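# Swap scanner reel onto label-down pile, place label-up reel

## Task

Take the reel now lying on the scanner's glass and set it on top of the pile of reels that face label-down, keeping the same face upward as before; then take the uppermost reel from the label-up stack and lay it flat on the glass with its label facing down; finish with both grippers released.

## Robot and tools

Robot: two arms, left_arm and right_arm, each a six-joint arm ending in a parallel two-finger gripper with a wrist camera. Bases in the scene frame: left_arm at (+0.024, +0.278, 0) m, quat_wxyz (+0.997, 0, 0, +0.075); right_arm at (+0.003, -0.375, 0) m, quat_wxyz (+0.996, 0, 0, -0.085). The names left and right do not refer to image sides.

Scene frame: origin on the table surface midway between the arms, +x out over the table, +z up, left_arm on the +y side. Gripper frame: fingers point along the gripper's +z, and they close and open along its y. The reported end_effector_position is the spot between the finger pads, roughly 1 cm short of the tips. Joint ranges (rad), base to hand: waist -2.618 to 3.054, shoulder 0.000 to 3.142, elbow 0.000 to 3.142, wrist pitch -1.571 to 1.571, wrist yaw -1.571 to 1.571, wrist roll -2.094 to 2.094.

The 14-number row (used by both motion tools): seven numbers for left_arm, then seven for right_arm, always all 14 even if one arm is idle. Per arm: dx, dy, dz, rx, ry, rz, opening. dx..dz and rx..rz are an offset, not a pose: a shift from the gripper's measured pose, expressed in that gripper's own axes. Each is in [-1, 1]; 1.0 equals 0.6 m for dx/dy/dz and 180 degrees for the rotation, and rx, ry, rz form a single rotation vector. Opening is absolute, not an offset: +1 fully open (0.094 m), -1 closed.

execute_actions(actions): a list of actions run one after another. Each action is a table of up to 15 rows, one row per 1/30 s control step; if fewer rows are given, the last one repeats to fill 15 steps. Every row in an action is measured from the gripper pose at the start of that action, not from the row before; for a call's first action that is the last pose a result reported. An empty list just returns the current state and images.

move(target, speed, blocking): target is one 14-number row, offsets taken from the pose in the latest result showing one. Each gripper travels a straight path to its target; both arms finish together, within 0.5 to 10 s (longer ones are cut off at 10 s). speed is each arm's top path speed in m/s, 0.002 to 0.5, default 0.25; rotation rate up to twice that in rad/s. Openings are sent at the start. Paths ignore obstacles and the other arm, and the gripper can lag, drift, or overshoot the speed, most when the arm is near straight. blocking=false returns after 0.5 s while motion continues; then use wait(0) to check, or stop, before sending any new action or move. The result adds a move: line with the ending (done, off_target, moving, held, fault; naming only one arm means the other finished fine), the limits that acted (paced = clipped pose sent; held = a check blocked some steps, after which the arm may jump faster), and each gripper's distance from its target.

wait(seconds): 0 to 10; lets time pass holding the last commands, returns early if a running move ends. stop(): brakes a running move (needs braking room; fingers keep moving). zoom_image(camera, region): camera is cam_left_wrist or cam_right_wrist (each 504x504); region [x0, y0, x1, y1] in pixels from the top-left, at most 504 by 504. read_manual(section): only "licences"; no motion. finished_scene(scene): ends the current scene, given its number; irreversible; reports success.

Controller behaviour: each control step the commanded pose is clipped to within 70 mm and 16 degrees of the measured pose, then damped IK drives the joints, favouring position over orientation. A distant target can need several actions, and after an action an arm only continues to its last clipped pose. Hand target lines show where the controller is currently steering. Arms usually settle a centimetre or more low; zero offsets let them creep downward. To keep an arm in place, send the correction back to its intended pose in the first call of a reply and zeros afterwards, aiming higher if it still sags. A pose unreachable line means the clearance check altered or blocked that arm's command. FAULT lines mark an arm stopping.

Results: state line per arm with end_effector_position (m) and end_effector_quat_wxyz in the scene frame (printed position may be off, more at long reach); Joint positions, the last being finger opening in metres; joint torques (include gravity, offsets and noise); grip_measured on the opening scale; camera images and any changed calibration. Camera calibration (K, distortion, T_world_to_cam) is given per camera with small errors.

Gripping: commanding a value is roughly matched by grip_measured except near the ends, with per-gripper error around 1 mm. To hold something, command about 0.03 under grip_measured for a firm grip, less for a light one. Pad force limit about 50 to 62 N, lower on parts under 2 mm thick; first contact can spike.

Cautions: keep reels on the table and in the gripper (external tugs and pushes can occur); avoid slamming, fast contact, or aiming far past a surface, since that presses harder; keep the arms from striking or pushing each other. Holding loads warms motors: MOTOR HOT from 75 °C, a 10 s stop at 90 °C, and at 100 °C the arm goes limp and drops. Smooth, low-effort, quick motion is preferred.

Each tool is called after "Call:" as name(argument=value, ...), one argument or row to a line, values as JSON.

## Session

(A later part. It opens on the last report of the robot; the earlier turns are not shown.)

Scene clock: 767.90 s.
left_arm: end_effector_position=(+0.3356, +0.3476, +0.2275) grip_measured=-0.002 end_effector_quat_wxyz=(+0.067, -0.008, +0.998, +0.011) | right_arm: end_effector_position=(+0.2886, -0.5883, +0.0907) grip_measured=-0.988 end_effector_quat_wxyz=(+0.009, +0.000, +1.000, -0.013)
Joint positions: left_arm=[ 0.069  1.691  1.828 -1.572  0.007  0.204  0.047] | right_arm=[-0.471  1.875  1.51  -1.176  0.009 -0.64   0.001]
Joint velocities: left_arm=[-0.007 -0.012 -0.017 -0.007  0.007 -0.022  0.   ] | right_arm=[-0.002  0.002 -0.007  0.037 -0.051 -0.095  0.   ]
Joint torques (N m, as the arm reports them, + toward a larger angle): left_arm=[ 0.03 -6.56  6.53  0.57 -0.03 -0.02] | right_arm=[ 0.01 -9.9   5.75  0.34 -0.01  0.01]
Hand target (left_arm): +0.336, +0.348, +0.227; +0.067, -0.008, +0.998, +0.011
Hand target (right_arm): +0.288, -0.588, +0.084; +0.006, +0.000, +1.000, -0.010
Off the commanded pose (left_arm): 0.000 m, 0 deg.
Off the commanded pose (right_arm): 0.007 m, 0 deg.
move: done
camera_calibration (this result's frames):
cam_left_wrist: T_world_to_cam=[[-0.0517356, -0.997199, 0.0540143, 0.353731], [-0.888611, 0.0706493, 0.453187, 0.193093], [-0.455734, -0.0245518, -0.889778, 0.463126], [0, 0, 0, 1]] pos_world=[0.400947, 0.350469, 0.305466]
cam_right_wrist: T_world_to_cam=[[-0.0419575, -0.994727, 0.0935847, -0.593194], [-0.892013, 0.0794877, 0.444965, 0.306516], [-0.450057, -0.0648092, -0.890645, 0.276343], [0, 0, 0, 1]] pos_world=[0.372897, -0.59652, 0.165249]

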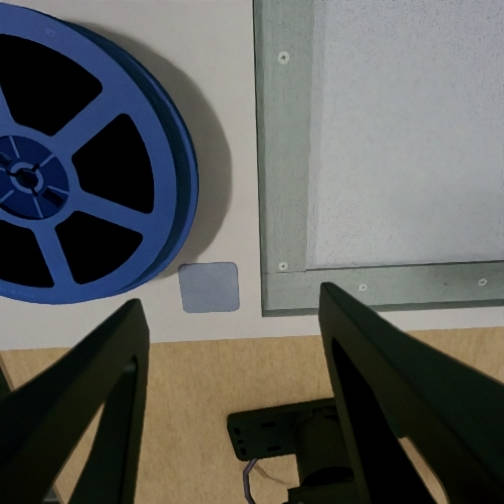

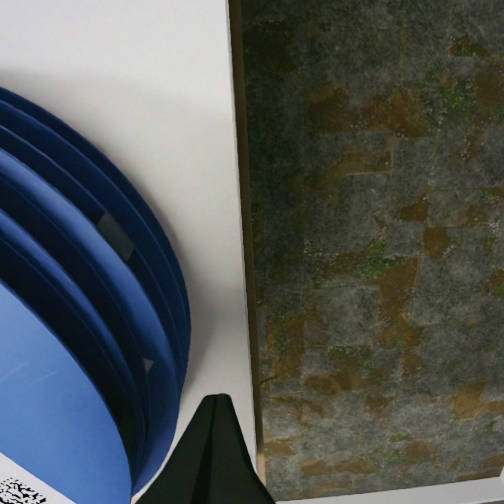

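Call:
move(
  target=[0,0,0,0,0,0,0,0,0.115,-0.012,0,0,0,-1],
  speed=0.03,
)

Scene clock: 774.30 s.
left_arm: end_effector_position=(+0.3356, +0.3476, +0.2275) grip_measured=-0.002 end_effector_quat_wxyz=(+0.067, -0.008, +0.998, +0.011) | right_arm: end_effector_position=(+0.2905, -0.5251, +0.0917) grip_measured=-0.988 end_effector_quat_wxyz=(+0.003, +0.001, +1.000, -0.013)
Joint positions: left_arm=[ 0.069  1.691  1.828 -1.572  0.007  0.204  0.047] | right_arm=[-0.305  1.766  1.376 -1.165  0.02  -0.472  0.001]
Joint velocities: left_arm=[-0.002 -0.017  0.007 -0.037  0.051  0.051  0.   ] | right_arm=[ 0.002 -0.007  0.007  0.007 -0.095  0.022 -0.   ]
Joint torques (N m, as the arm reports them, + toward a larger angle): left_arm=[ 0.03 -6.56  6.53  0.57 -0.04 -0.03] | right_arm=[  0.71 -12.02   5.6    0.2   -0.08   0.07]
Hand target (left_arm): +0.336, +0.348, +0.227; +0.067, -0.008, +0.998, +0.011
Hand target (right_arm): +0.288, -0.519, +0.096; +0.010, +0.000, +1.000, -0.012
Off the commanded pose (left_arm): 0.000 m, 0 deg.
Off the commanded pose (right_arm): 0.008 m, 1 deg.
move: done
camera_calibration (this result's frames):
cam_left_wrist: T_world_to_cam=[[-0.0517356, -0.997199, 0.0540143, 0.353731], [-0.888611, 0.0706493, 0.453187, 0.193093], [-0.455734, -0.0245518, -0.889778, 0.463126], [0, 0, 0, 1]] pos_world=[0.400947, 0.350469, 0.305466]
cam_right_wrist: T_world_to_cam=[[-0.0420792, -0.994669, 0.09414, -0.530317], [-0.886133, 0.0806791, 0.456355, 0.30066], [-0.461517, -0.0642175, -0.884804, 0.285303], [0, 0, 0, 1]] pos_world=[0.375782, -0.533426, 0.165154]

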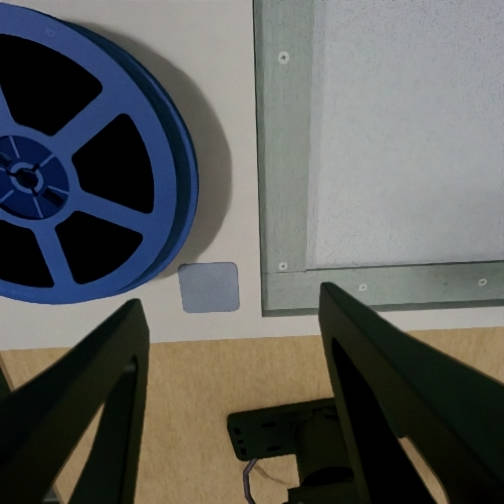

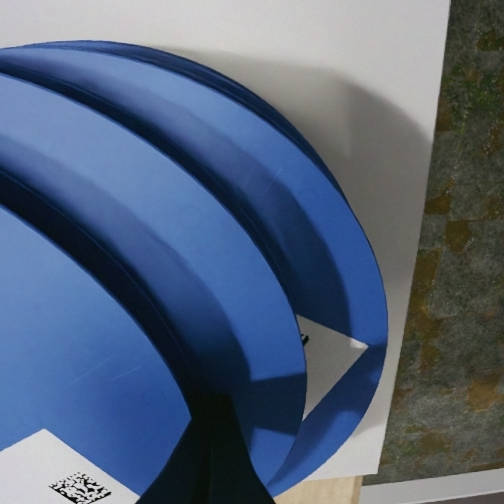

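Call:
move(
  target=[0,0,0,0,0,0,0,0,-0.01,-0.15,0,0,0,-0.1],
)

Call:
move(
  target=[0,0,0,0,0,0,0,0,0.4,0.03,0.4,0,0,-0.1],
  speed=0.2,
)

Scene clock: 787.63 s.
left_arm: end_effector_position=(+0.3356, +0.3476, +0.2275) grip_measured=-0.002 end_effector_quat_wxyz=(+0.067, -0.008, +0.998, +0.011) | right_arm: end_effector_position=(+0.2902, -0.5256, +0.1814) grip_measured=-0.101 end_effector_quat_wxyz=(+0.006, -0.002, +1.000, -0.017)
Joint positions: left_arm=[ 0.069  1.691  1.828 -1.572  0.007  0.204  0.047] | right_arm=[-0.305  1.766  1.734 -1.512  0.024 -0.478  0.042]
Joint velocities: left_arm=[ 0.002 -0.012 -0.017 -0.095  0.007 -0.007 -0.001] | right_arm=[-0.007 -0.007 -0.002  0.022  0.037  0.037 -0.001]
Joint torques (N m, as the arm reports them, + toward a larger angle): left_arm=[ 0.03 -6.54  6.52  0.57 -0.03 -0.03] | right_arm=[-0.67 -7.77  9.1   0.12 -0.02 -0.03]
Hand target (left_arm): +0.336, +0.348, +0.227; +0.067, -0.008, +0.998, +0.011
Hand target (right_arm): +0.290, -0.529, +0.182; +0.003, +0.001, +1.000, -0.013
Off the commanded pose (left_arm): 0.000 m, 0 deg.
Off the commanded pose (right_arm): 0.003 m, 1 deg.
move: done
camera_calibration (this result's frames):
cam_left_wrist: T_world_to_cam=[[-0.0517356, -0.997199, 0.0540143, 0.353731], [-0.888611, 0.0706493, 0.453187, 0.193093], [-0.455734, -0.0245518, -0.889778, 0.463126], [0, 0, 0, 1]] pos_world=[0.400947, 0.350469, 0.305466]
cam_right_wrist: T_world_to_cam=[[-0.0371846, -0.994094, 0.101955, -0.541878], [-0.889869, 0.0793625, 0.449261, 0.261104], [-0.454699, -0.074021, -0.887564, 0.357835], [0, 0, 0, 1]] pos_world=[0.374906, -0.532912, 0.255545]

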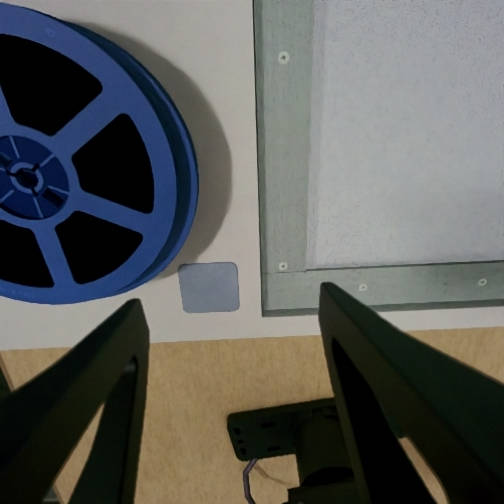

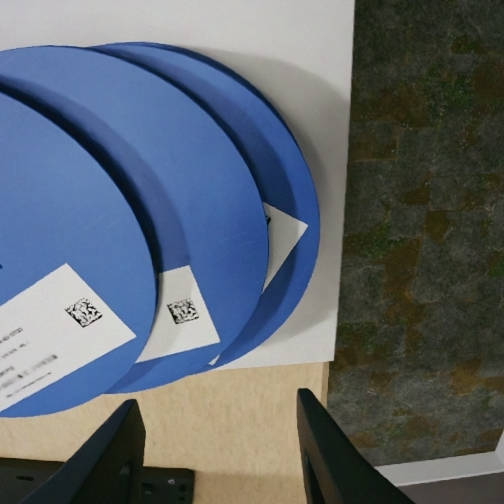

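Scene clock: 791.23 s.
left_arm: end_effector_position=(+0.3356, +0.3476, +0.2275) grip_measured=-0.002 end_effector_quat_wxyz=(+0.067, -0.008, +0.998, +0.011) | right_arm: end_effector_position=(+0.2880, -0.2833, +0.1577) grip_measured=-0.101 end_effector_quat_wxyz=(+0.162, -0.094, +0.883, -0.430)
Joint positions: left_arm=[ 0.069  1.691  1.828 -1.572  0.007  0.204  0.047] | right_arm=[ 0.956  1.85   1.42  -1.559  0.886  0.775  0.042]
Joint velocities: left_arm=[-0.007  0.012  0.022 -0.081  0.037 -0.022 -0.   ] | right_arm=[-0.007 -0.002  0.002  0.037  0.007 -0.007  0.001]
Joint torques (N m, as the arm reports them, + toward a larger angle): left_arm=[ 0.02 -6.55  6.53  0.58 -0.04 -0.03] | right_arm=[ 0.42 -7.96  5.47 -0.54  0.56  0.11]
Hand target (left_arm): +0.336, +0.348, +0.227; +0.067, -0.008, +0.998, +0.011
Hand target (right_arm): +0.288, -0.285, +0.156; +0.163, -0.101, +0.874, -0.446
Off the commanded pose (left_arm): 0.000 m, 0 deg.
Off the commanded pose (right_arm): 0.004 m, 30 deg; orientation clipped at the last step of the last action.
joint sent to its limit (right arm) — the command would take joint 4 (wrist pitch) past its lower limit, so that joint was sent only as far as its limit.
move: off_target (right_arm); limits=paced
camera_calibration (this result's frames):
cam_left_wrist: T_world_to_cam=[[-0.0517356, -0.997199, 0.0540143, 0.353731], [-0.888611, 0.0706493, 0.453187, 0.193093], [-0.455734, -0.0245518, -0.889778, 0.463126], [0, 0, 0, 1]] pos_world=[0.400947, 0.350469, 0.305466]
cam_right_wrist: T_world_to_cam=[[-0.0358743, -0.572176, 0.819346, -0.292603], [-0.993457, 0.109375, 0.0328824, 0.354607], [-0.10843, -0.812805, -0.572356, -0.00502981], [0, 0, 0, 1]] pos_world=[0.341244, -0.210294, 0.225204]

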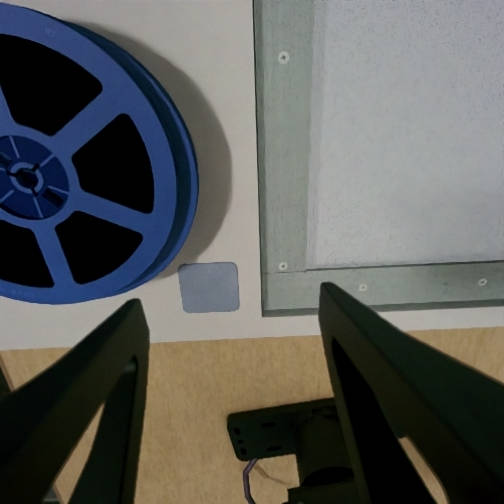

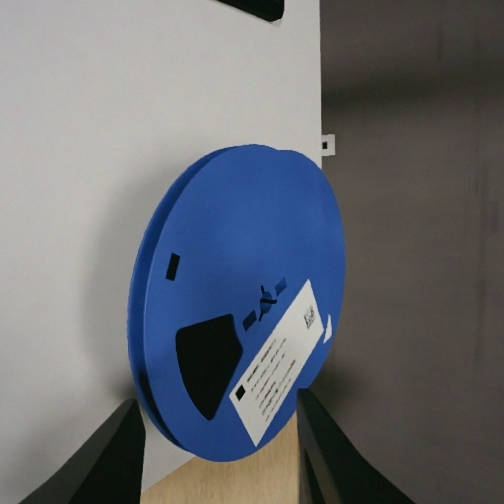

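Call:
move(
  target=[0,0,0,0,0,0,0,0.025,0.08,0.06,0.127,0.119,-0.015,-0.1],
  speed=0.12,
)

Scene clock: 805.00 s.
left_arm: end_effector_position=(+0.3356, +0.3476, +0.2275) grip_measured=-0.002 end_effector_quat_wxyz=(+0.067, -0.008, +0.998, +0.011) | right_arm: end_effector_position=(+0.2893, -0.2819, +0.1001) grip_measured=-0.101 end_effector_quat_wxyz=(+0.119, -0.073, +0.863, -0.485)
Joint positions: left_arm=[ 0.069  1.691  1.828 -1.572  0.007  0.204  0.047] | right_arm=[ 0.956  2.083  1.42  -1.562  0.886  0.936  0.042]
Joint velocities: left_arm=[-0.007 -0.012  0.017  0.022  0.051 -0.022  0.   ] | right_arm=[-0.002  0.002 -0.002 -0.007  0.007 -0.007  0.   ]
Joint torques (N m, as the arm reports them, + toward a larger angle): left_arm=[ 0.03 -6.56  6.53  0.57 -0.04 -0.03] | right_arm=[ 0.12 -9.61  4.05 -0.86  0.35  0.12]
Hand target (left_arm): +0.336, +0.348, +0.227; +0.067, -0.008, +0.998, +0.011
Hand target (right_arm): +0.286, -0.285, +0.095; +0.110, -0.078, +0.858, -0.496
Off the commanded pose (left_arm): 0.000 m, 0 deg.
Off the commanded pose (right_arm): 0.006 m, 23 deg; orientation clipped at the last step of the last action.
joint sent to its limit (right arm) — the command would take joint 4 (wrist pitch) past its lower limit, so that joint was sent only as far as its limit.
move: off_target (right_arm); limits=paced
camera_calibration (this result's frames):
cam_left_wrist: T_world_to_cam=[[-0.0517356, -0.997199, 0.0540143, 0.353731], [-0.888611, 0.0706493, 0.453187, 0.193093], [-0.455734, -0.0245518, -0.889778, 0.463126], [0, 0, 0, 1]] pos_world=[0.400947, 0.350469, 0.305466]
cam_right_wrist: T_world_to_cam=[[-0.0454074, -0.470463, 0.881251, -0.219326], [-0.977995, 0.200751, 0.0567805, 0.376558], [-0.203625, -0.859281, -0.469226, -0.0326174], [0, 0, 0, 1]] pos_world=[0.351671, -0.206807, 0.156595]

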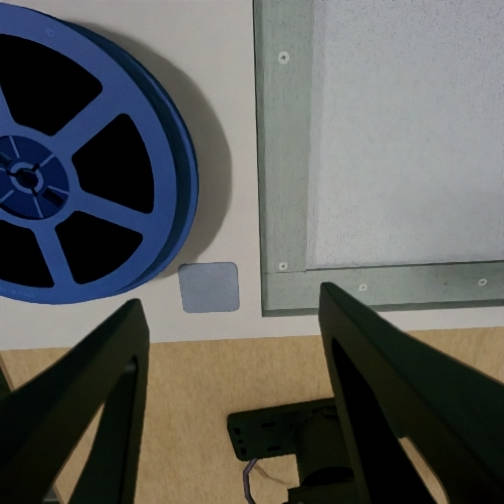

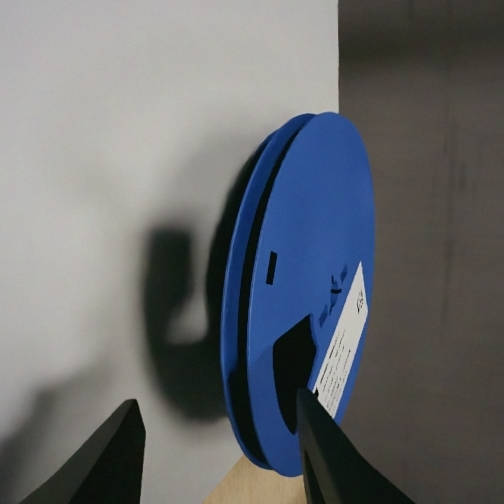

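Call:
move(
  target=[0,0,0,0,0,0,0,0.03,-0.04,0.095,0,0,0,-0.35],
  speed=0.04,
)

Scene clock: 817.90 s.
left_arm: end_effector_position=(+0.3356, +0.3476, +0.2275) grip_measured=-0.002 end_effector_quat_wxyz=(+0.067, -0.008, +0.998, +0.011) | right_arm: end_effector_position=(+0.2852, -0.3417, +0.0845) grip_measured=-0.349 end_effector_quat_wxyz=(+0.100, -0.079, +0.865, -0.485)
Joint positions: left_arm=[ 0.069  1.691  1.828 -1.572  0.007  0.204  0.047] | right_arm=[ 0.814  1.944  1.169 -1.32   0.942  0.735  0.031]
Joint velocities: left_arm=[ 0.012  0.012  0.002 -0.022 -0.037 -0.007 -0.001] | right_arm=[-0.002 -0.007  0.012  0.081  0.007 -0.022  0.   ]
Joint torques (N m, as the arm reports them, + toward a larger angle): left_arm=[ 0.03 -6.55  6.53  0.57 -0.04 -0.03] | right_arm=[ -0.52 -12.05   3.79  -0.44   0.53   0.02]
Hand target (left_arm): +0.336, +0.348, +0.227; +0.067, -0.008, +0.998, +0.011
Hand target (right_arm): +0.288, -0.346, +0.090; +0.119, -0.073, +0.863, -0.486
Off the commanded pose (left_arm): 0.000 m, 0 deg.
Off the commanded pose (right_arm): 0.007 m, 2 deg.
move: done
camera_calibration (this result's frames):
cam_left_wrist: T_world_to_cam=[[-0.0517356, -0.997199, 0.0540143, 0.353731], [-0.888611, 0.0706493, 0.453187, 0.193093], [-0.455734, -0.0245518, -0.889778, 0.463126], [0, 0, 0, 1]] pos_world=[0.400947, 0.350469, 0.305466]
cam_right_wrist: T_world_to_cam=[[-0.0172006, -0.467491, 0.88383, -0.241123], [-0.97344, 0.209663, 0.0919545, 0.384242], [-0.228295, -0.858774, -0.458681, -0.0858491], [0, 0, 0, 1]] pos_world=[0.35029, -0.267009, 0.138402]

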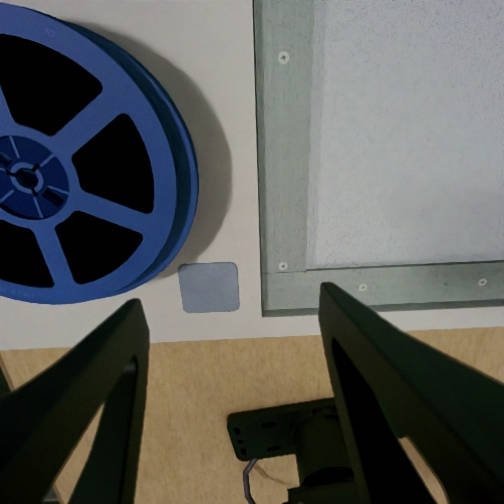

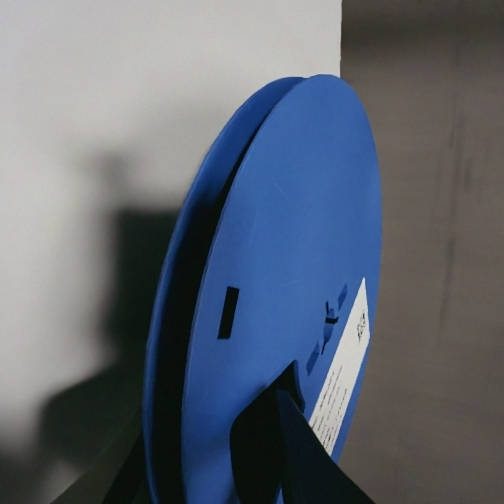

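Call:
move(
  target=[0,0,0,0,0,0,0,0,0,0,0,0,0,-0.85],
)

Call:
move(
  target=[0,0,0,0,0,0,0,0,-0.2,-0.17,0,0,0,-0.85],
  speed=0.08,
)

Scene clock: 823.37 s.
left_arm: end_effector_position=(+0.3356, +0.3476, +0.2275) grip_measured=-0.002 end_effector_quat_wxyz=(+0.067, -0.008, +0.998, +0.011) | right_arm: end_effector_position=(+0.2876, -0.3518, +0.1062) grip_measured=-0.690 end_effector_quat_wxyz=(+0.102, -0.113, +0.832, -0.533)
Joint positions: left_arm=[ 0.069  1.691  1.828 -1.572  0.007  0.204  0.047] | right_arm=[ 0.816  1.942  1.169 -1.411  1.045  0.737  0.015]
Joint velocities: left_arm=[ 0.022 -0.007 -0.007 -0.007  0.022 -0.051 -0.001] | right_arm=[ 0.017 -0.002 -0.007  0.037 -0.051 -0.007 -0.   ]
Joint torques (N m, as the arm reports them, + toward a larger angle): left_arm=[ 0.02 -6.56  6.53  0.57 -0.04 -0.02] | right_arm=[ 0.08 -8.57  6.27 -0.06 -0.45  0.06]
Hand target (left_arm): +0.336, +0.348, +0.227; +0.067, -0.008, +0.998, +0.011
Hand target (right_arm): +0.286, -0.341, +0.086; +0.100, -0.080, +0.864, -0.488
Off the commanded pose (left_arm): 0.000 m, 0 deg.
Off the commanded pose (right_arm): 0.024 m, 8 deg.
move: off_target (right_arm)
camera_calibration (this result's frames):
cam_left_wrist: T_world_to_cam=[[-0.0517356, -0.997199, 0.0540143, 0.353731], [-0.888611, 0.0706493, 0.453187, 0.193093], [-0.455734, -0.0245518, -0.889778, 0.463126], [0, 0, 0, 1]] pos_world=[0.400947, 0.350469, 0.305466]
cam_right_wrist: T_world_to_cam=[[0.0210167, -0.356838, 0.93393, -0.242332], [-0.982593, 0.165087, 0.0851885, 0.374302], [-0.184578, -0.919463, -0.347157, -0.129739], [0, 0, 0, 1]] pos_world=[0.348933, -0.267556, 0.149395]

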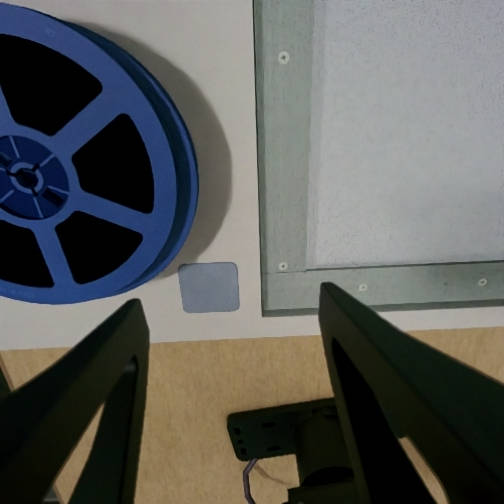

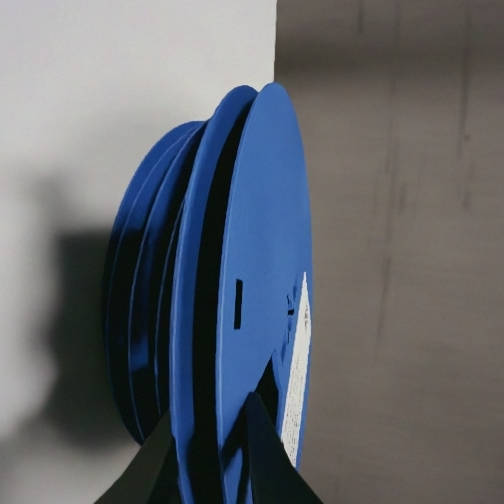

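Scene clock: 825.87 s.
left_arm: end_effector_position=(+0.3356, +0.3476, +0.2275) grip_measured=-0.002 end_effector_quat_wxyz=(+0.067, -0.008, +0.998, +0.011) | right_arm: end_effector_position=(+0.2667, -0.3124, +0.2392) grip_measured=-0.765 end_effector_quat_wxyz=(+0.214, -0.223, +0.850, -0.427)
Joint positions: left_arm=[ 0.069  1.691  1.828 -1.572  0.007  0.204  0.047] | right_arm=[ 0.98   1.49   1.344 -1.561  0.991  0.372  0.011]
Joint velocities: left_arm=[ 0.002 -0.002 -0.032  0.022  0.037  0.007 -0.001] | right_arm=[-0.022  0.002  0.007  0.007 -0.022 -0.022  0.001]
Joint torques (N m, as the arm reports them, + toward a larger angle): left_arm=[ 0.03 -6.55  6.53  0.58 -0.03 -0.03] | right_arm=[ 0.56 -8.1   9.51 -0.08  0.76 -0.01]
Hand target (left_arm): +0.336, +0.348, +0.227; +0.067, -0.008, +0.998, +0.011
Hand target (right_arm): +0.269, -0.313, +0.257; +0.243, -0.217, +0.842, -0.430
Off the commanded pose (left_arm): 0.000 m, 0 deg.
Off the commanded pose (right_arm): 0.018 m, 22 deg; orientation clipped at the last step of the last action.
joint sent to its limit (right arm) — the command would take joint 4 (wrist pitch) past its lower limit, so that joint was sent only as far as its limit.
move: off_target (right_arm); limits=paced
camera_calibration (this result's frames):
cam_left_wrist: T_world_to_cam=[[-0.0517356, -0.997199, 0.0540143, 0.353731], [-0.888611, 0.0706493, 0.453187, 0.193093], [-0.455734, -0.0245518, -0.889778, 0.463126], [0, 0, 0, 1]] pos_world=[0.400947, 0.350469, 0.305466]
cam_right_wrist: T_world_to_cam=[[0.12402, -0.512187, 0.849872, -0.407957], [-0.984809, -0.168437, 0.0422007, 0.2426], [0.121535, -0.842196, -0.525296, -0.0661248], [0, 0, 0, 1]] pos_world=[0.297546, -0.223778, 0.301739]

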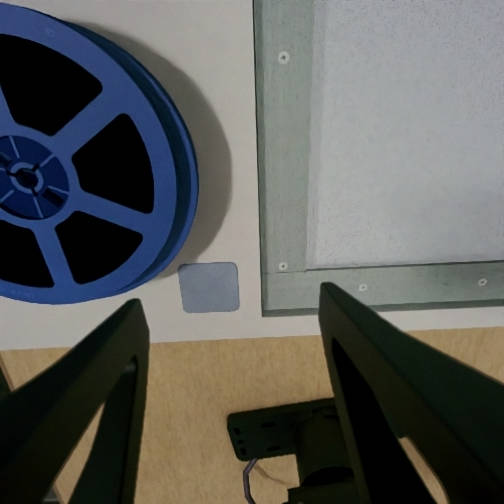

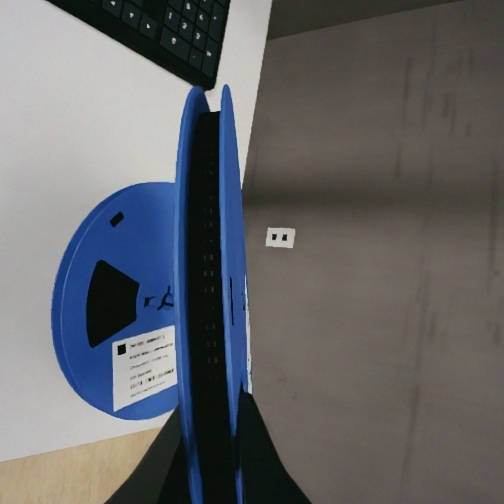

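Call:
move(
  target=[0,0,0,0,0,0,0,-0.349,0.232,-0.238,-0.669,0.033,0.243,-0.85],
  speed=0.15,
)

Scene clock: 850.10 s.
left_arm: end_effector_position=(+0.3356, +0.3476, +0.2275) grip_measured=-0.002 end_effector_quat_wxyz=(+0.067, -0.008, +0.998, +0.011) | right_arm: end_effector_position=(+0.3349, -0.0353, +0.2333) grip_measured=-0.765 end_effector_quat_wxyz=(+0.005, +0.018, +0.820, +0.573)
Joint positions: left_arm=[ 0.069  1.691  1.828 -1.572  0.007  0.204  0.047] | right_arm=[ 0.652  1.739  1.331 -0.233 -0.958  1.035  0.011]
Joint velocities: left_arm=[ 0.002 -0.012 -0.007 -0.051 -0.037  0.022 -0.001] | right_arm=[-0.012 -0.007 -0.002  0.081 -0.081 -0.022  0.   ]
Joint torques (N m, as the arm reports them, + toward a larger angle): left_arm=[ 0.03 -6.56  6.54  0.57 -0.03 -0.03] | right_arm=[  0.6  -10.14   7.49   1.53  -0.57   0.02]
Hand target (left_arm): +0.336, +0.348, +0.227; +0.067, -0.008, +0.998, +0.011
Hand target (right_arm): +0.329, -0.030, +0.237; -0.002, +0.002, +0.811, +0.584
Off the commanded pose (left_arm): 0.000 m, 0 deg.
Off the commanded pose (right_arm): 0.009 m, 3 deg.
move: off_target (right_arm)
camera_calibration (this result's frames):
cam_left_wrist: T_world_to_cam=[[-0.0517356, -0.997199, 0.0540143, 0.353731], [-0.888611, 0.0706493, 0.453187, 0.193093], [-0.455734, -0.0245518, -0.889778, 0.463126], [0, 0, 0, 1]] pos_world=[0.400947, 0.350469, 0.305466]
cam_right_wrist: T_world_to_cam=[[-0.0648366, -0.40607, -0.911539, 0.208418], [-0.895099, -0.380138, 0.23301, 0.274668], [-0.441129, 0.831025, -0.338825, 0.359895], [0, 0, 0, 1]] pos_world=[0.418128, -0.110038, 0.247922]

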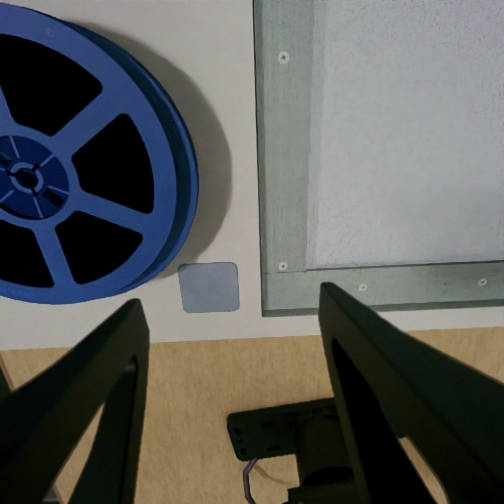

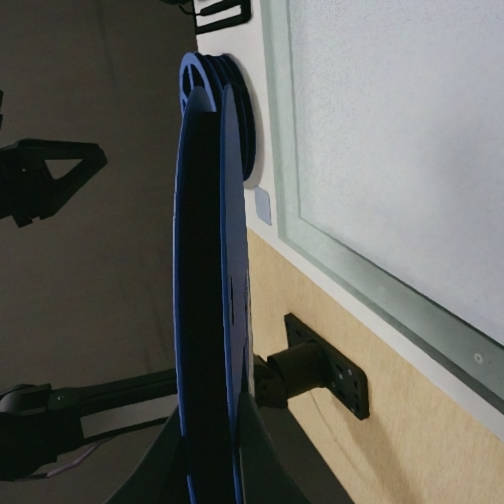

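Call:
move(
  target=[0,0,0,0,0,0,0,-0.058,-0.13,0.257,-0.028,0,0,-0.85],
  speed=0.1,
)

Scene clock: 862.93 s.
left_arm: end_effector_position=(+0.3356, +0.3476, +0.2275) grip_measured=-0.002 end_effector_quat_wxyz=(+0.067, -0.008, +0.998, +0.011) | right_arm: end_effector_position=(+0.3666, +0.0735, +0.0992) grip_measured=-0.766 end_effector_quat_wxyz=(-0.007, +0.026, +0.799, +0.600)
Joint positions: left_arm=[ 0.069  1.691  1.828 -1.572  0.007  0.204  0.047] | right_arm=[ 0.823  2.246  1.387  0.423 -0.848  1.28   0.011]
Joint velocities: left_arm=[ 0.012  0.012  0.002  0.051 -0.037  0.022 -0.001] | right_arm=[ 0.012 -0.007 -0.012  0.081  0.022  0.051 -0.   ]
Joint torques (N m, as the arm reports them, + toward a larger angle): left_arm=[ 0.04 -6.57  6.52  0.57 -0.04 -0.02] | right_arm=[  0.47 -13.34  10.37   1.6   -0.13   0.02]
Hand target (left_arm): +0.336, +0.348, +0.227; +0.067, -0.008, +0.998, +0.011
Hand target (right_arm): +0.371, +0.081, +0.107; +0.005, +0.018, +0.793, +0.609
Off the commanded pose (left_arm): 0.000 m, 0 deg.
Off the commanded pose (right_arm): 0.012 m, 2 deg.
move: off_target (right_arm)
camera_calibration (this result's frames):
cam_left_wrist: T_world_to_cam=[[-0.0517356, -0.997199, 0.0540143, 0.353731], [-0.888611, 0.0706493, 0.453187, 0.193093], [-0.455734, -0.0245518, -0.889778, 0.463126], [0, 0, 0, 1]] pos_world=[0.400947, 0.350469, 0.305466]
cam_right_wrist: T_world_to_cam=[[-0.0914744, -0.342025, -0.935228, 0.139826], [-0.888468, -0.396118, 0.231766, 0.374595], [-0.449731, 0.85212, -0.267644, 0.232533], [0, 0, 0, 1]] pos_world=[0.450183, -0.0019384, 0.106187]

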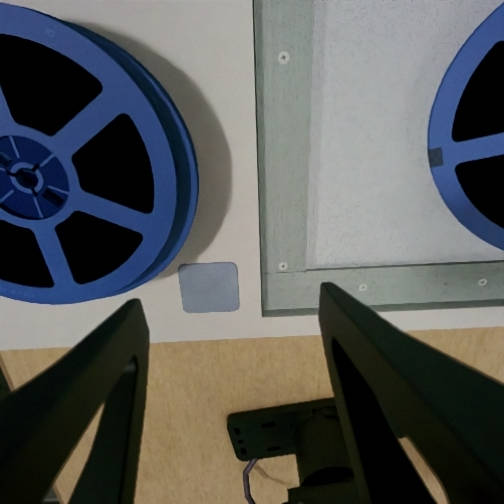

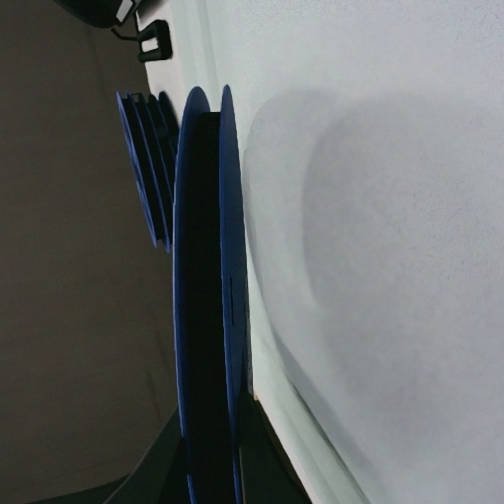

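Call:
move(
  target=[0,0,0,0,0,0,0,0,-0.045,0.018,0,0,0,-0.85],
  speed=0.03,
)

Scene clock: 867.70 s.
left_arm: end_effector_position=(+0.3356, +0.3476, +0.2275) grip_measured=-0.002 end_effector_quat_wxyz=(+0.067, -0.008, +0.998, +0.011) | right_arm: end_effector_position=(+0.3709, +0.0773, +0.0918) grip_measured=-0.766 end_effector_quat_wxyz=(+0.007, +0.014, +0.789, +0.614)
Joint positions: left_arm=[ 0.069  1.691  1.828 -1.572  0.007  0.204  0.047] | right_arm=[ 0.823  2.29   1.387  0.519 -0.851  1.284  0.011]
Joint velocities: left_arm=[-0.002 -0.002  0.007 -0.066 -0.037 -0.037 -0.001] | right_arm=[ 0.022 -0.012  0.002 -0.022  0.007  0.007  0.   ]
Joint torques (N m, as the arm reports them, + toward a larger angle): left_arm=[ 0.02 -6.54  6.53  0.57 -0.03 -0.03] | right_arm=[  0.42 -12.77   5.67   1.39  -0.09   0.03]
Hand target (left_arm): +0.336, +0.348, +0.227; +0.067, -0.008, +0.998, +0.011
Hand target (right_arm): +0.365, +0.076, +0.070; -0.007, +0.026, +0.799, +0.600
Off the commanded pose (left_arm): 0.000 m, 0 deg.
Off the commanded pose (right_arm): 0.022 m, 3 deg.
move: off_target (right_arm)
camera_calibration (this result's frames):
cam_left_wrist: T_world_to_cam=[[-0.0517356, -0.997199, 0.0540143, 0.353731], [-0.888611, 0.0706493, 0.453187, 0.193093], [-0.455734, -0.0245518, -0.889778, 0.463126], [0, 0, 0, 1]] pos_world=[0.400947, 0.350469, 0.305466]
cam_right_wrist: T_world_to_cam=[[-0.0561337, -0.31158, -0.948561, 0.120377], [-0.895242, -0.404911, 0.185982, 0.389037], [-0.442031, 0.859631, -0.25621, 0.224761], [0, 0, 0, 1]] pos_world=[0.454391, 0.00182093, 0.0994167]

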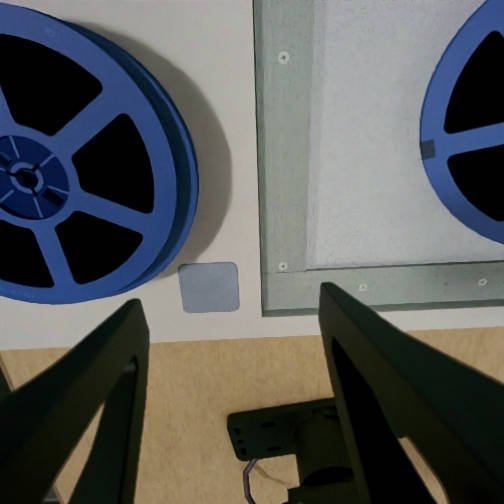

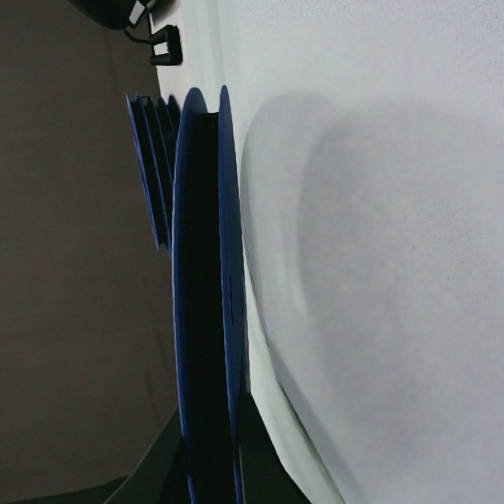

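Call:
move(
  target=[0,0,0,0,0,0,0,0,-0.005,0,0.045,0,0,-0.85],
  speed=0.03,
)

Call:
move(
  target=[0,0,0,0,0,0,0,0,0,0,0,0,0,-0.2],
)

Call:
move(
  target=[0,0,0,0,0,0,0,0,-0.03,0.015,0.08,0,0,-0.2],
  speed=0.03,
)

Scene clock: 882.10 s.
left_arm: end_effector_position=(+0.3356, +0.3476, +0.2275) grip_measured=-0.002 end_effector_quat_wxyz=(+0.067, -0.008, +0.998, +0.011) | right_arm: end_effector_position=(+0.3720, +0.0786, +0.0988) grip_measured=-0.767 end_effector_quat_wxyz=(+0.013, -0.004, +0.810, +0.586)
Joint positions: left_arm=[ 0.069  1.691  1.828 -1.572  0.007  0.204  0.047] | right_arm=[ 0.827  2.26   1.456  0.319 -0.834  1.171  0.011]
Joint velocities: left_arm=[-0.002  0.012 -0.007  0.022 -0.066 -0.007 -0.   ] | right_arm=[ 0.002 -0.017  0.007 -0.037  0.007 -0.081  0.   ]
Joint torques (N m, as the arm reports them, + toward a larger angle): left_arm=[ 0.02 -6.56  6.53  0.57 -0.04 -0.03] | right_arm=[  0.46 -15.59   8.93   0.65   0.16  -0.09]
Hand target (left_arm): +0.336, +0.348, +0.227; +0.067, -0.008, +0.998, +0.011
Hand target (right_arm): +0.370, +0.076, +0.089; +0.007, +0.015, +0.829, +0.559
Off the commanded pose (left_arm): 0.000 m, 0 deg.
Off the commanded pose (right_arm): 0.010 m, 5 deg.
move: off_target (right_arm)
camera_calibration (this result's frames):
cam_left_wrist: T_world_to_cam=[[-0.0517356, -0.997199, 0.0540143, 0.353731], [-0.888611, 0.0706493, 0.453187, 0.193093], [-0.455734, -0.0245518, -0.889778, 0.463126], [0, 0, 0, 1]] pos_world=[0.400947, 0.350469, 0.305466]
cam_right_wrist: T_world_to_cam=[[-0.0191345, -0.378025, -0.925598, 0.116654], [-0.89282, -0.410217, 0.185995, 0.38871], [-0.450007, 0.829951, -0.329659, 0.238452], [0, 0, 0, 1]] pos_world=[0.456585, 0.00565019, 0.114284]

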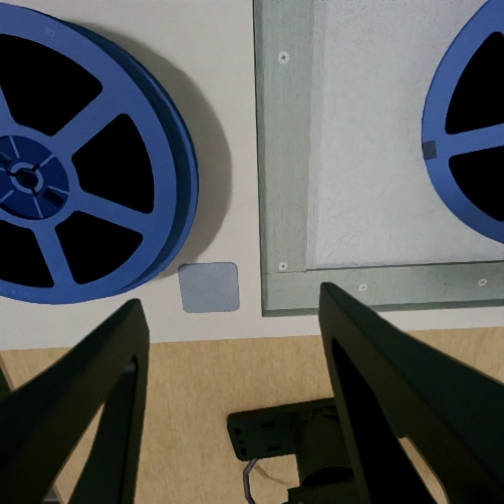

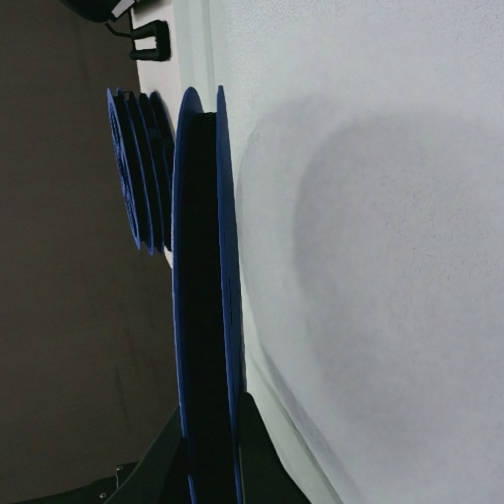

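Scene clock: 882.60 s.
left_arm: end_effector_position=(+0.3356, +0.3476, +0.2275) grip_measured=-0.002 end_effector_quat_wxyz=(+0.067, -0.008, +0.998, +0.011) | right_arm: end_effector_position=(+0.3719, +0.0785, +0.0984) grip_measured=-0.201 end_effector_quat_wxyz=(+0.013, -0.003, +0.811, +0.585)
Joint positions: left_arm=[ 0.069  1.691  1.828 -1.572  0.007  0.204  0.047] | right_arm=[ 0.827  2.26   1.456  0.317 -0.834  1.172  0.038]
Joint velocities: left_arm=[ 0.012  0.002  0.017 -0.022 -0.007 -0.081 -0.   ] | right_arm=[ 0.007 -0.007  0.007 -0.022  0.037 -0.022 -0.   ]
Joint torques (N m, as the arm reports them, + toward a larger angle): left_arm=[ 0.01 -6.56  6.54  0.57 -0.04 -0.03] | right_arm=[  0.03 -14.74   7.79   1.43  -0.2    0.01]
Hand target (left_arm): +0.336, +0.348, +0.227; +0.067, -0.008, +0.998, +0.011
Hand target (right_arm): +0.372, +0.079, +0.099; +0.013, -0.004, +0.810, +0.586
Off the commanded pose (left_arm): 0.000 m, 0 deg.
Off the commanded pose (right_arm): 0.000 m, 0 deg.
move: done
camera_calibration (this result's frames):
cam_left_wrist: T_world_to_cam=[[-0.0517356, -0.997199, 0.0540143, 0.353731], [-0.888611, 0.0706493, 0.453187, 0.193093], [-0.455734, -0.0245518, -0.889778, 0.463126], [0, 0, 0, 1]] pos_world=[0.400947, 0.350469, 0.305466]
cam_right_wrist: T_world_to_cam=[[-0.0213186, -0.379211, -0.925065, 0.117144], [-0.892659, -0.40946, 0.188422, 0.388306], [-0.450229, 0.829784, -0.329777, 0.238507], [0, 0, 0, 1]] pos_world=[0.456505, 0.00550866, 0.113855]

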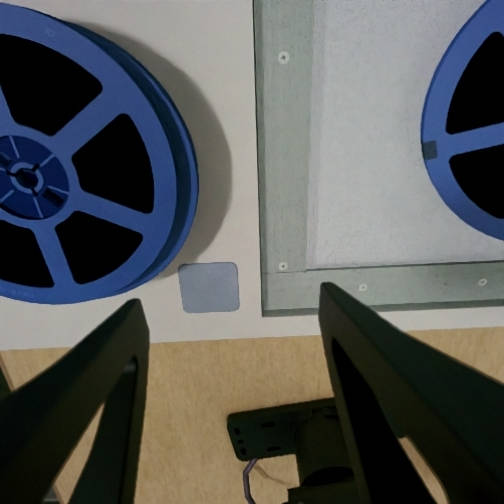

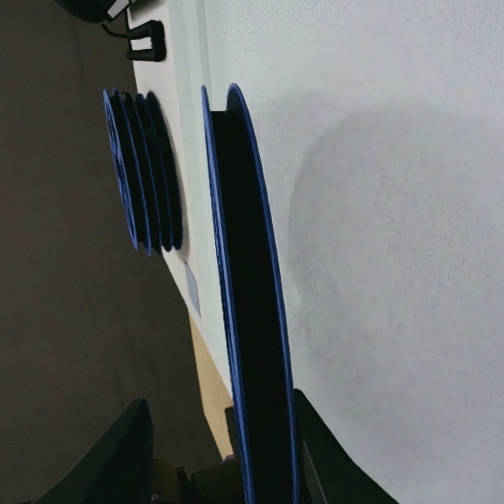

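Scene clock: 887.03 s.
left_arm: end_effector_position=(+0.3356, +0.3476, +0.2275) grip_measured=-0.002 end_effector_quat_wxyz=(+0.067, -0.008, +0.998, +0.011) | right_arm: end_effector_position=(+0.3728, +0.0750, +0.0810) grip_measured=-0.201 end_effector_quat_wxyz=(+0.014, +0.007, +0.877, +0.481)
Joint positions: left_arm=[ 0.069  1.691  1.828 -1.572  0.007  0.204  0.047] | right_arm=[ 0.855  2.26   1.625 -0.131 -0.685  1.003  0.038]
Joint velocities: left_arm=[ 0.002 -0.002  0.002  0.007 -0.007 -0.051 -0.   ] | right_arm=[-0.002  0.012 -0.012 -0.051 -0.037 -0.095  0.001]
Joint torques (N m, as the arm reports them, + toward a larger angle): left_arm=[ 0.03 -6.56  6.53  0.57 -0.03 -0.03] | right_arm=[  0.61 -13.31  10.81   1.17  -0.23  -0.07]
Hand target (left_arm): +0.336, +0.348, +0.227; +0.067, -0.008, +0.998, +0.011
Hand target (right_arm): +0.372, +0.081, +0.078; +0.014, -0.001, +0.877, +0.479
Off the commanded pose (left_arm): 0.000 m, 0 deg.
Off the commanded pose (right_arm): 0.007 m, 1 deg.
move: done
camera_calibration (this result's frames):
cam_left_wrist: T_world_to_cam=[[-0.0517356, -0.997199, 0.0540143, 0.353731], [-0.888611, 0.0706493, 0.453187, 0.193093], [-0.455734, -0.0245518, -0.889778, 0.463126], [0, 0, 0, 1]] pos_world=[0.400947, 0.350469, 0.305466]
cam_right_wrist: T_world_to_cam=[[-0.0401217, -0.592614, -0.804487, 0.112921], [-0.897949, -0.331763, 0.289171, 0.378889], [-0.438266, 0.733991, -0.518826, 0.254155], [0, 0, 0, 1]] pos_world=[0.456141, 0.00607284, 0.113142]

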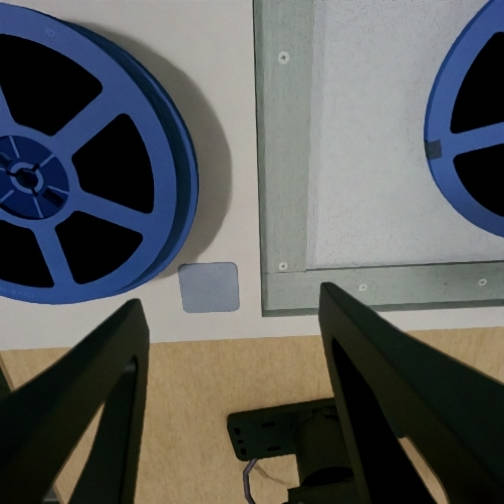

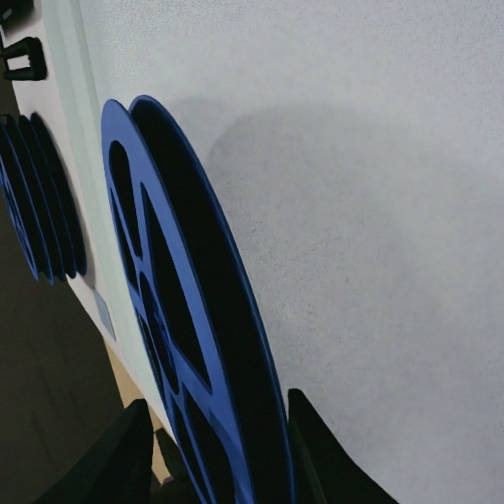

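Call:
move(
  target=[0,0,0,0,0,0,0,0,-0.04,0.025,0.03,0,0,-0.2],
  speed=0.03,
)

Call:
move(
  target=[0,0,0,0,0,0,0,0,-0.055,-0.065,0,0,0,-0.2],
  speed=0.025,
)

Scene clock: 893.80 s.
left_arm: end_effector_position=(+0.3356, +0.3476, +0.2275) grip_measured=-0.002 end_effector_quat_wxyz=(+0.067, -0.008, +0.998, +0.011) | right_arm: end_effector_position=(+0.3759, +0.0718, +0.0640) grip_measured=-0.201 end_effector_quat_wxyz=(+0.020, +0.009, +0.891, +0.453)
Joint positions: left_arm=[ 0.069  1.691  1.828 -1.572  0.007  0.204  0.047] | right_arm=[ 0.859  2.288  1.652 -0.184 -0.637  0.968  0.038]
Joint velocities: left_arm=[ 0.017 -0.007 -0.012  0.007  0.007  0.051  0.   ] | right_arm=[-0.002  0.002  0.002  0.037  0.051 -0.007  0.   ]
Joint torques (N m, as the arm reports them, + toward a larger angle): left_arm=[ 0.02 -6.55  6.53  0.57 -0.04 -0.02] | right_arm=[  0.69 -13.12  10.14   0.96  -0.11  -0.07]
Hand target (left_arm): +0.336, +0.348, +0.227; +0.067, -0.008, +0.998, +0.011
Hand target (right_arm): +0.373, +0.074, +0.053; +0.014, +0.008, +0.898, +0.440
Off the commanded pose (left_arm): 0.000 m, 0 deg.
Off the commanded pose (right_arm): 0.012 m, 2 deg.
move: off_target (right_arm)
camera_calibration (this result's frames):
cam_left_wrist: T_world_to_cam=[[-0.0517356, -0.997199, 0.0540143, 0.353731], [-0.888611, 0.0706493, 0.453187, 0.193093], [-0.455734, -0.0245518, -0.889778, 0.463126], [0, 0, 0, 1]] pos_world=[0.400947, 0.350469, 0.305466]
cam_right_wrist: T_world_to_cam=[[-0.0400458, -0.641582, -0.766008, 0.0985339], [-0.903628, -0.303928, 0.3018, 0.384926], [-0.426441, 0.704272, -0.567581, 0.249818], [0, 0, 0, 1]] pos_world=[0.458308, 0.00426773, 0.101099]

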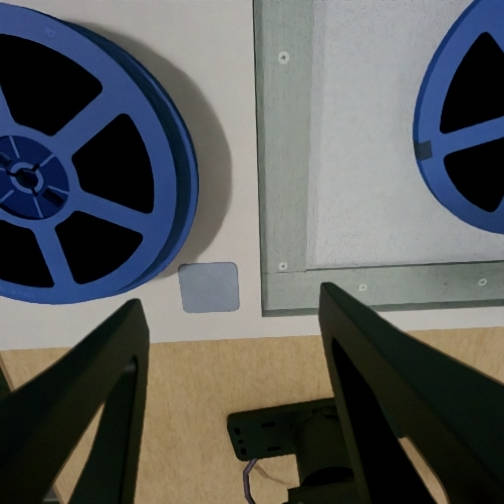

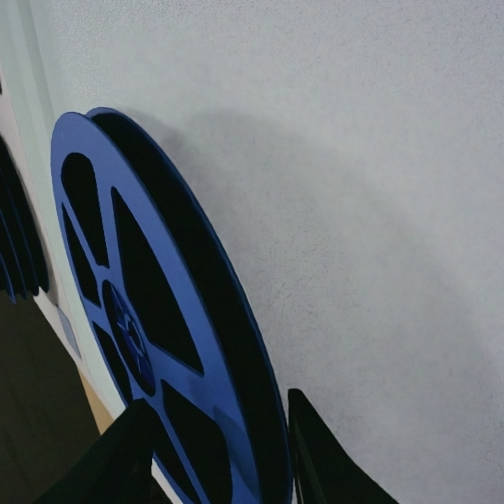

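Scene clock: 896.10 s.
left_arm: end_effector_position=(+0.3356, +0.3476, +0.2275) grip_measured=-0.002 end_effector_quat_wxyz=(+0.067, -0.008, +0.998, +0.011) | right_arm: end_effector_position=(+0.3779, +0.0295, +0.0629) grip_measured=-0.201 end_effector_quat_wxyz=(+0.024, +0.005, +0.887, +0.461)
Joint positions: left_arm=[ 0.069  1.691  1.828 -1.572  0.007  0.204  0.047] | right_arm=[ 0.781  2.206  1.5   -0.14  -0.698  0.897  0.038]
Joint velocities: left_arm=[ 0.007 -0.012 -0.007 -0.095  0.051 -0.037 -0.   ] | right_arm=[-0.017 -0.012 -0.012 -0.007  0.066 -0.095  0.001]
Joint torques (N m, as the arm reports them, + toward a larger angle): left_arm=[ 0.03 -6.56  6.53  0.57 -0.04 -0.03] | right_arm=[ -0.47 -15.98   5.48   1.03  -0.24  -0.08]
Hand target (left_arm): +0.336, +0.348, +0.227; +0.067, -0.008, +0.998, +0.011
Hand target (right_arm): +0.375, +0.021, +0.060; +0.021, +0.009, +0.891, +0.453
Off the commanded pose (left_arm): 0.000 m, 0 deg.
Off the commanded pose (right_arm): 0.010 m, 1 deg.
move: done
camera_calibration (this result's frames):
cam_left_wrist: T_world_to_cam=[[-0.0517356, -0.997199, 0.0540143, 0.353731], [-0.888611, 0.0706493, 0.453187, 0.193093], [-0.455734, -0.0245518, -0.889778, 0.463126], [0, 0, 0, 1]] pos_world=[0.400947, 0.350469, 0.305466]
cam_right_wrist: T_world_to_cam=[[-0.0303886, -0.628586, -0.777146, 0.0672462], [-0.905192, -0.312441, 0.28811, 0.375891], [-0.423915, 0.712222, -0.559497, 0.278144], [0, 0, 0, 1]] pos_world=[0.460206, -0.0383862, 0.0995827]

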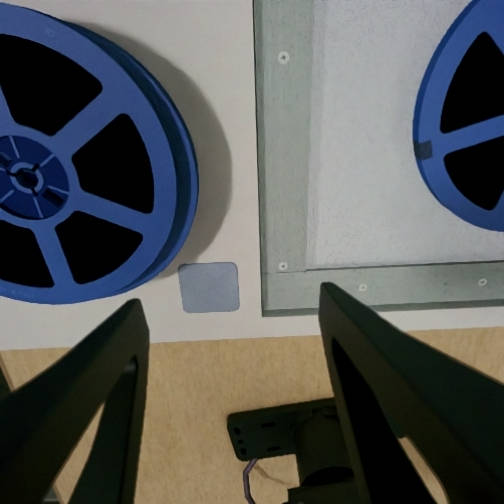

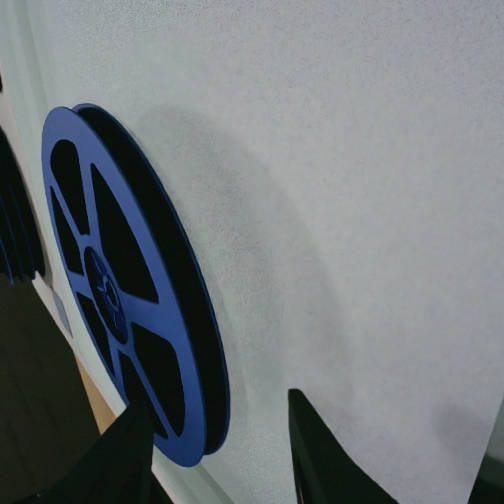

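Call:
move(
  target=[0,0,0,0,0,0,0,0.1,0.1,-0.3,0.1,0,0,0.5],
)

Call:
finished_scene(
  scene=1,
)

Scene clock: 905.10 s.
left_arm: end_effector_position=(+0.3356, +0.3476, +0.2275) grip_measured=-0.002 end_effector_quat_wxyz=(+0.067, -0.008, +0.998, +0.011) | right_arm: end_effector_position=(+0.3052, -0.0787, +0.2054) grip_measured=+0.499 end_effector_quat_wxyz=(+0.014, +0.011, +0.949, +0.316)
Joint positions: left_arm=[ 0.069  1.691  1.828 -1.572  0.007  0.204  0.047] | right_arm=[ 0.735  1.775  1.675 -1.059 -0.509  0.697  0.07 ]
Joint velocities: left_arm=[-0.007 -0.007 -0.022  0.007 -0.007 -0.022  0.   ] | right_arm=[ 0.007 -0.007  0.007 -0.081  0.037 -0.051  0.001]
Joint torques (N m, as the arm reports them, + toward a larger angle): left_arm=[ 0.03 -6.55  6.53  0.57 -0.04 -0.02] | right_arm=[ -0.48 -10.12  10.58   0.73  -0.21  -0.1 ]
Hand target (left_arm): +0.336, +0.348, +0.227; +0.067, -0.008, +0.998, +0.011
Hand target (right_arm): +0.309, -0.081, +0.213; +0.024, +0.009, +0.948, +0.316
Off the commanded pose (left_arm): 0.000 m, 0 deg.
Off the commanded pose (right_arm): 0.009 m, 1 deg.
move: done
camera_calibration (this result's frames):
cam_left_wrist: T_world_to_cam=[[-0.0517356, -0.997199, 0.0540143, 0.353731], [-0.888611, 0.0706493, 0.453187, 0.193093], [-0.455734, -0.0245518, -0.889778, 0.463126], [0, 0, 0, 1]] pos_world=[0.400947, 0.350469, 0.305466]
cam_right_wrist: T_world_to_cam=[[-0.0531794, -0.838063, -0.542976, 0.0501332], [-0.898109, -0.197565, 0.392896, 0.220529], [-0.436545, 0.508545, -0.742166, 0.429458], [0, 0, 0, 1]] pos_world=[0.388203, -0.132815, 0.259305]

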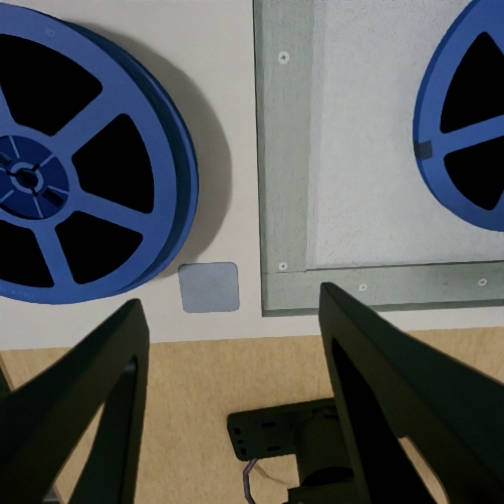

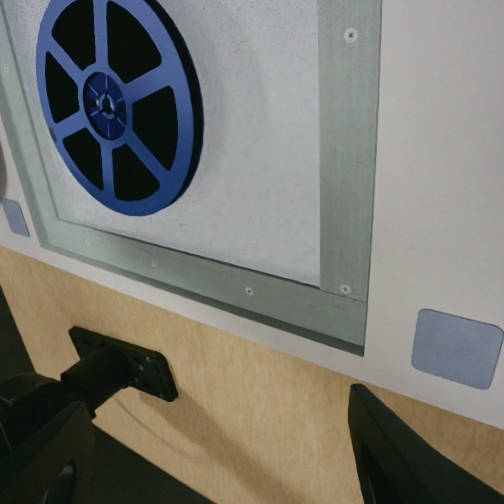

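The scene is finished: the task was done.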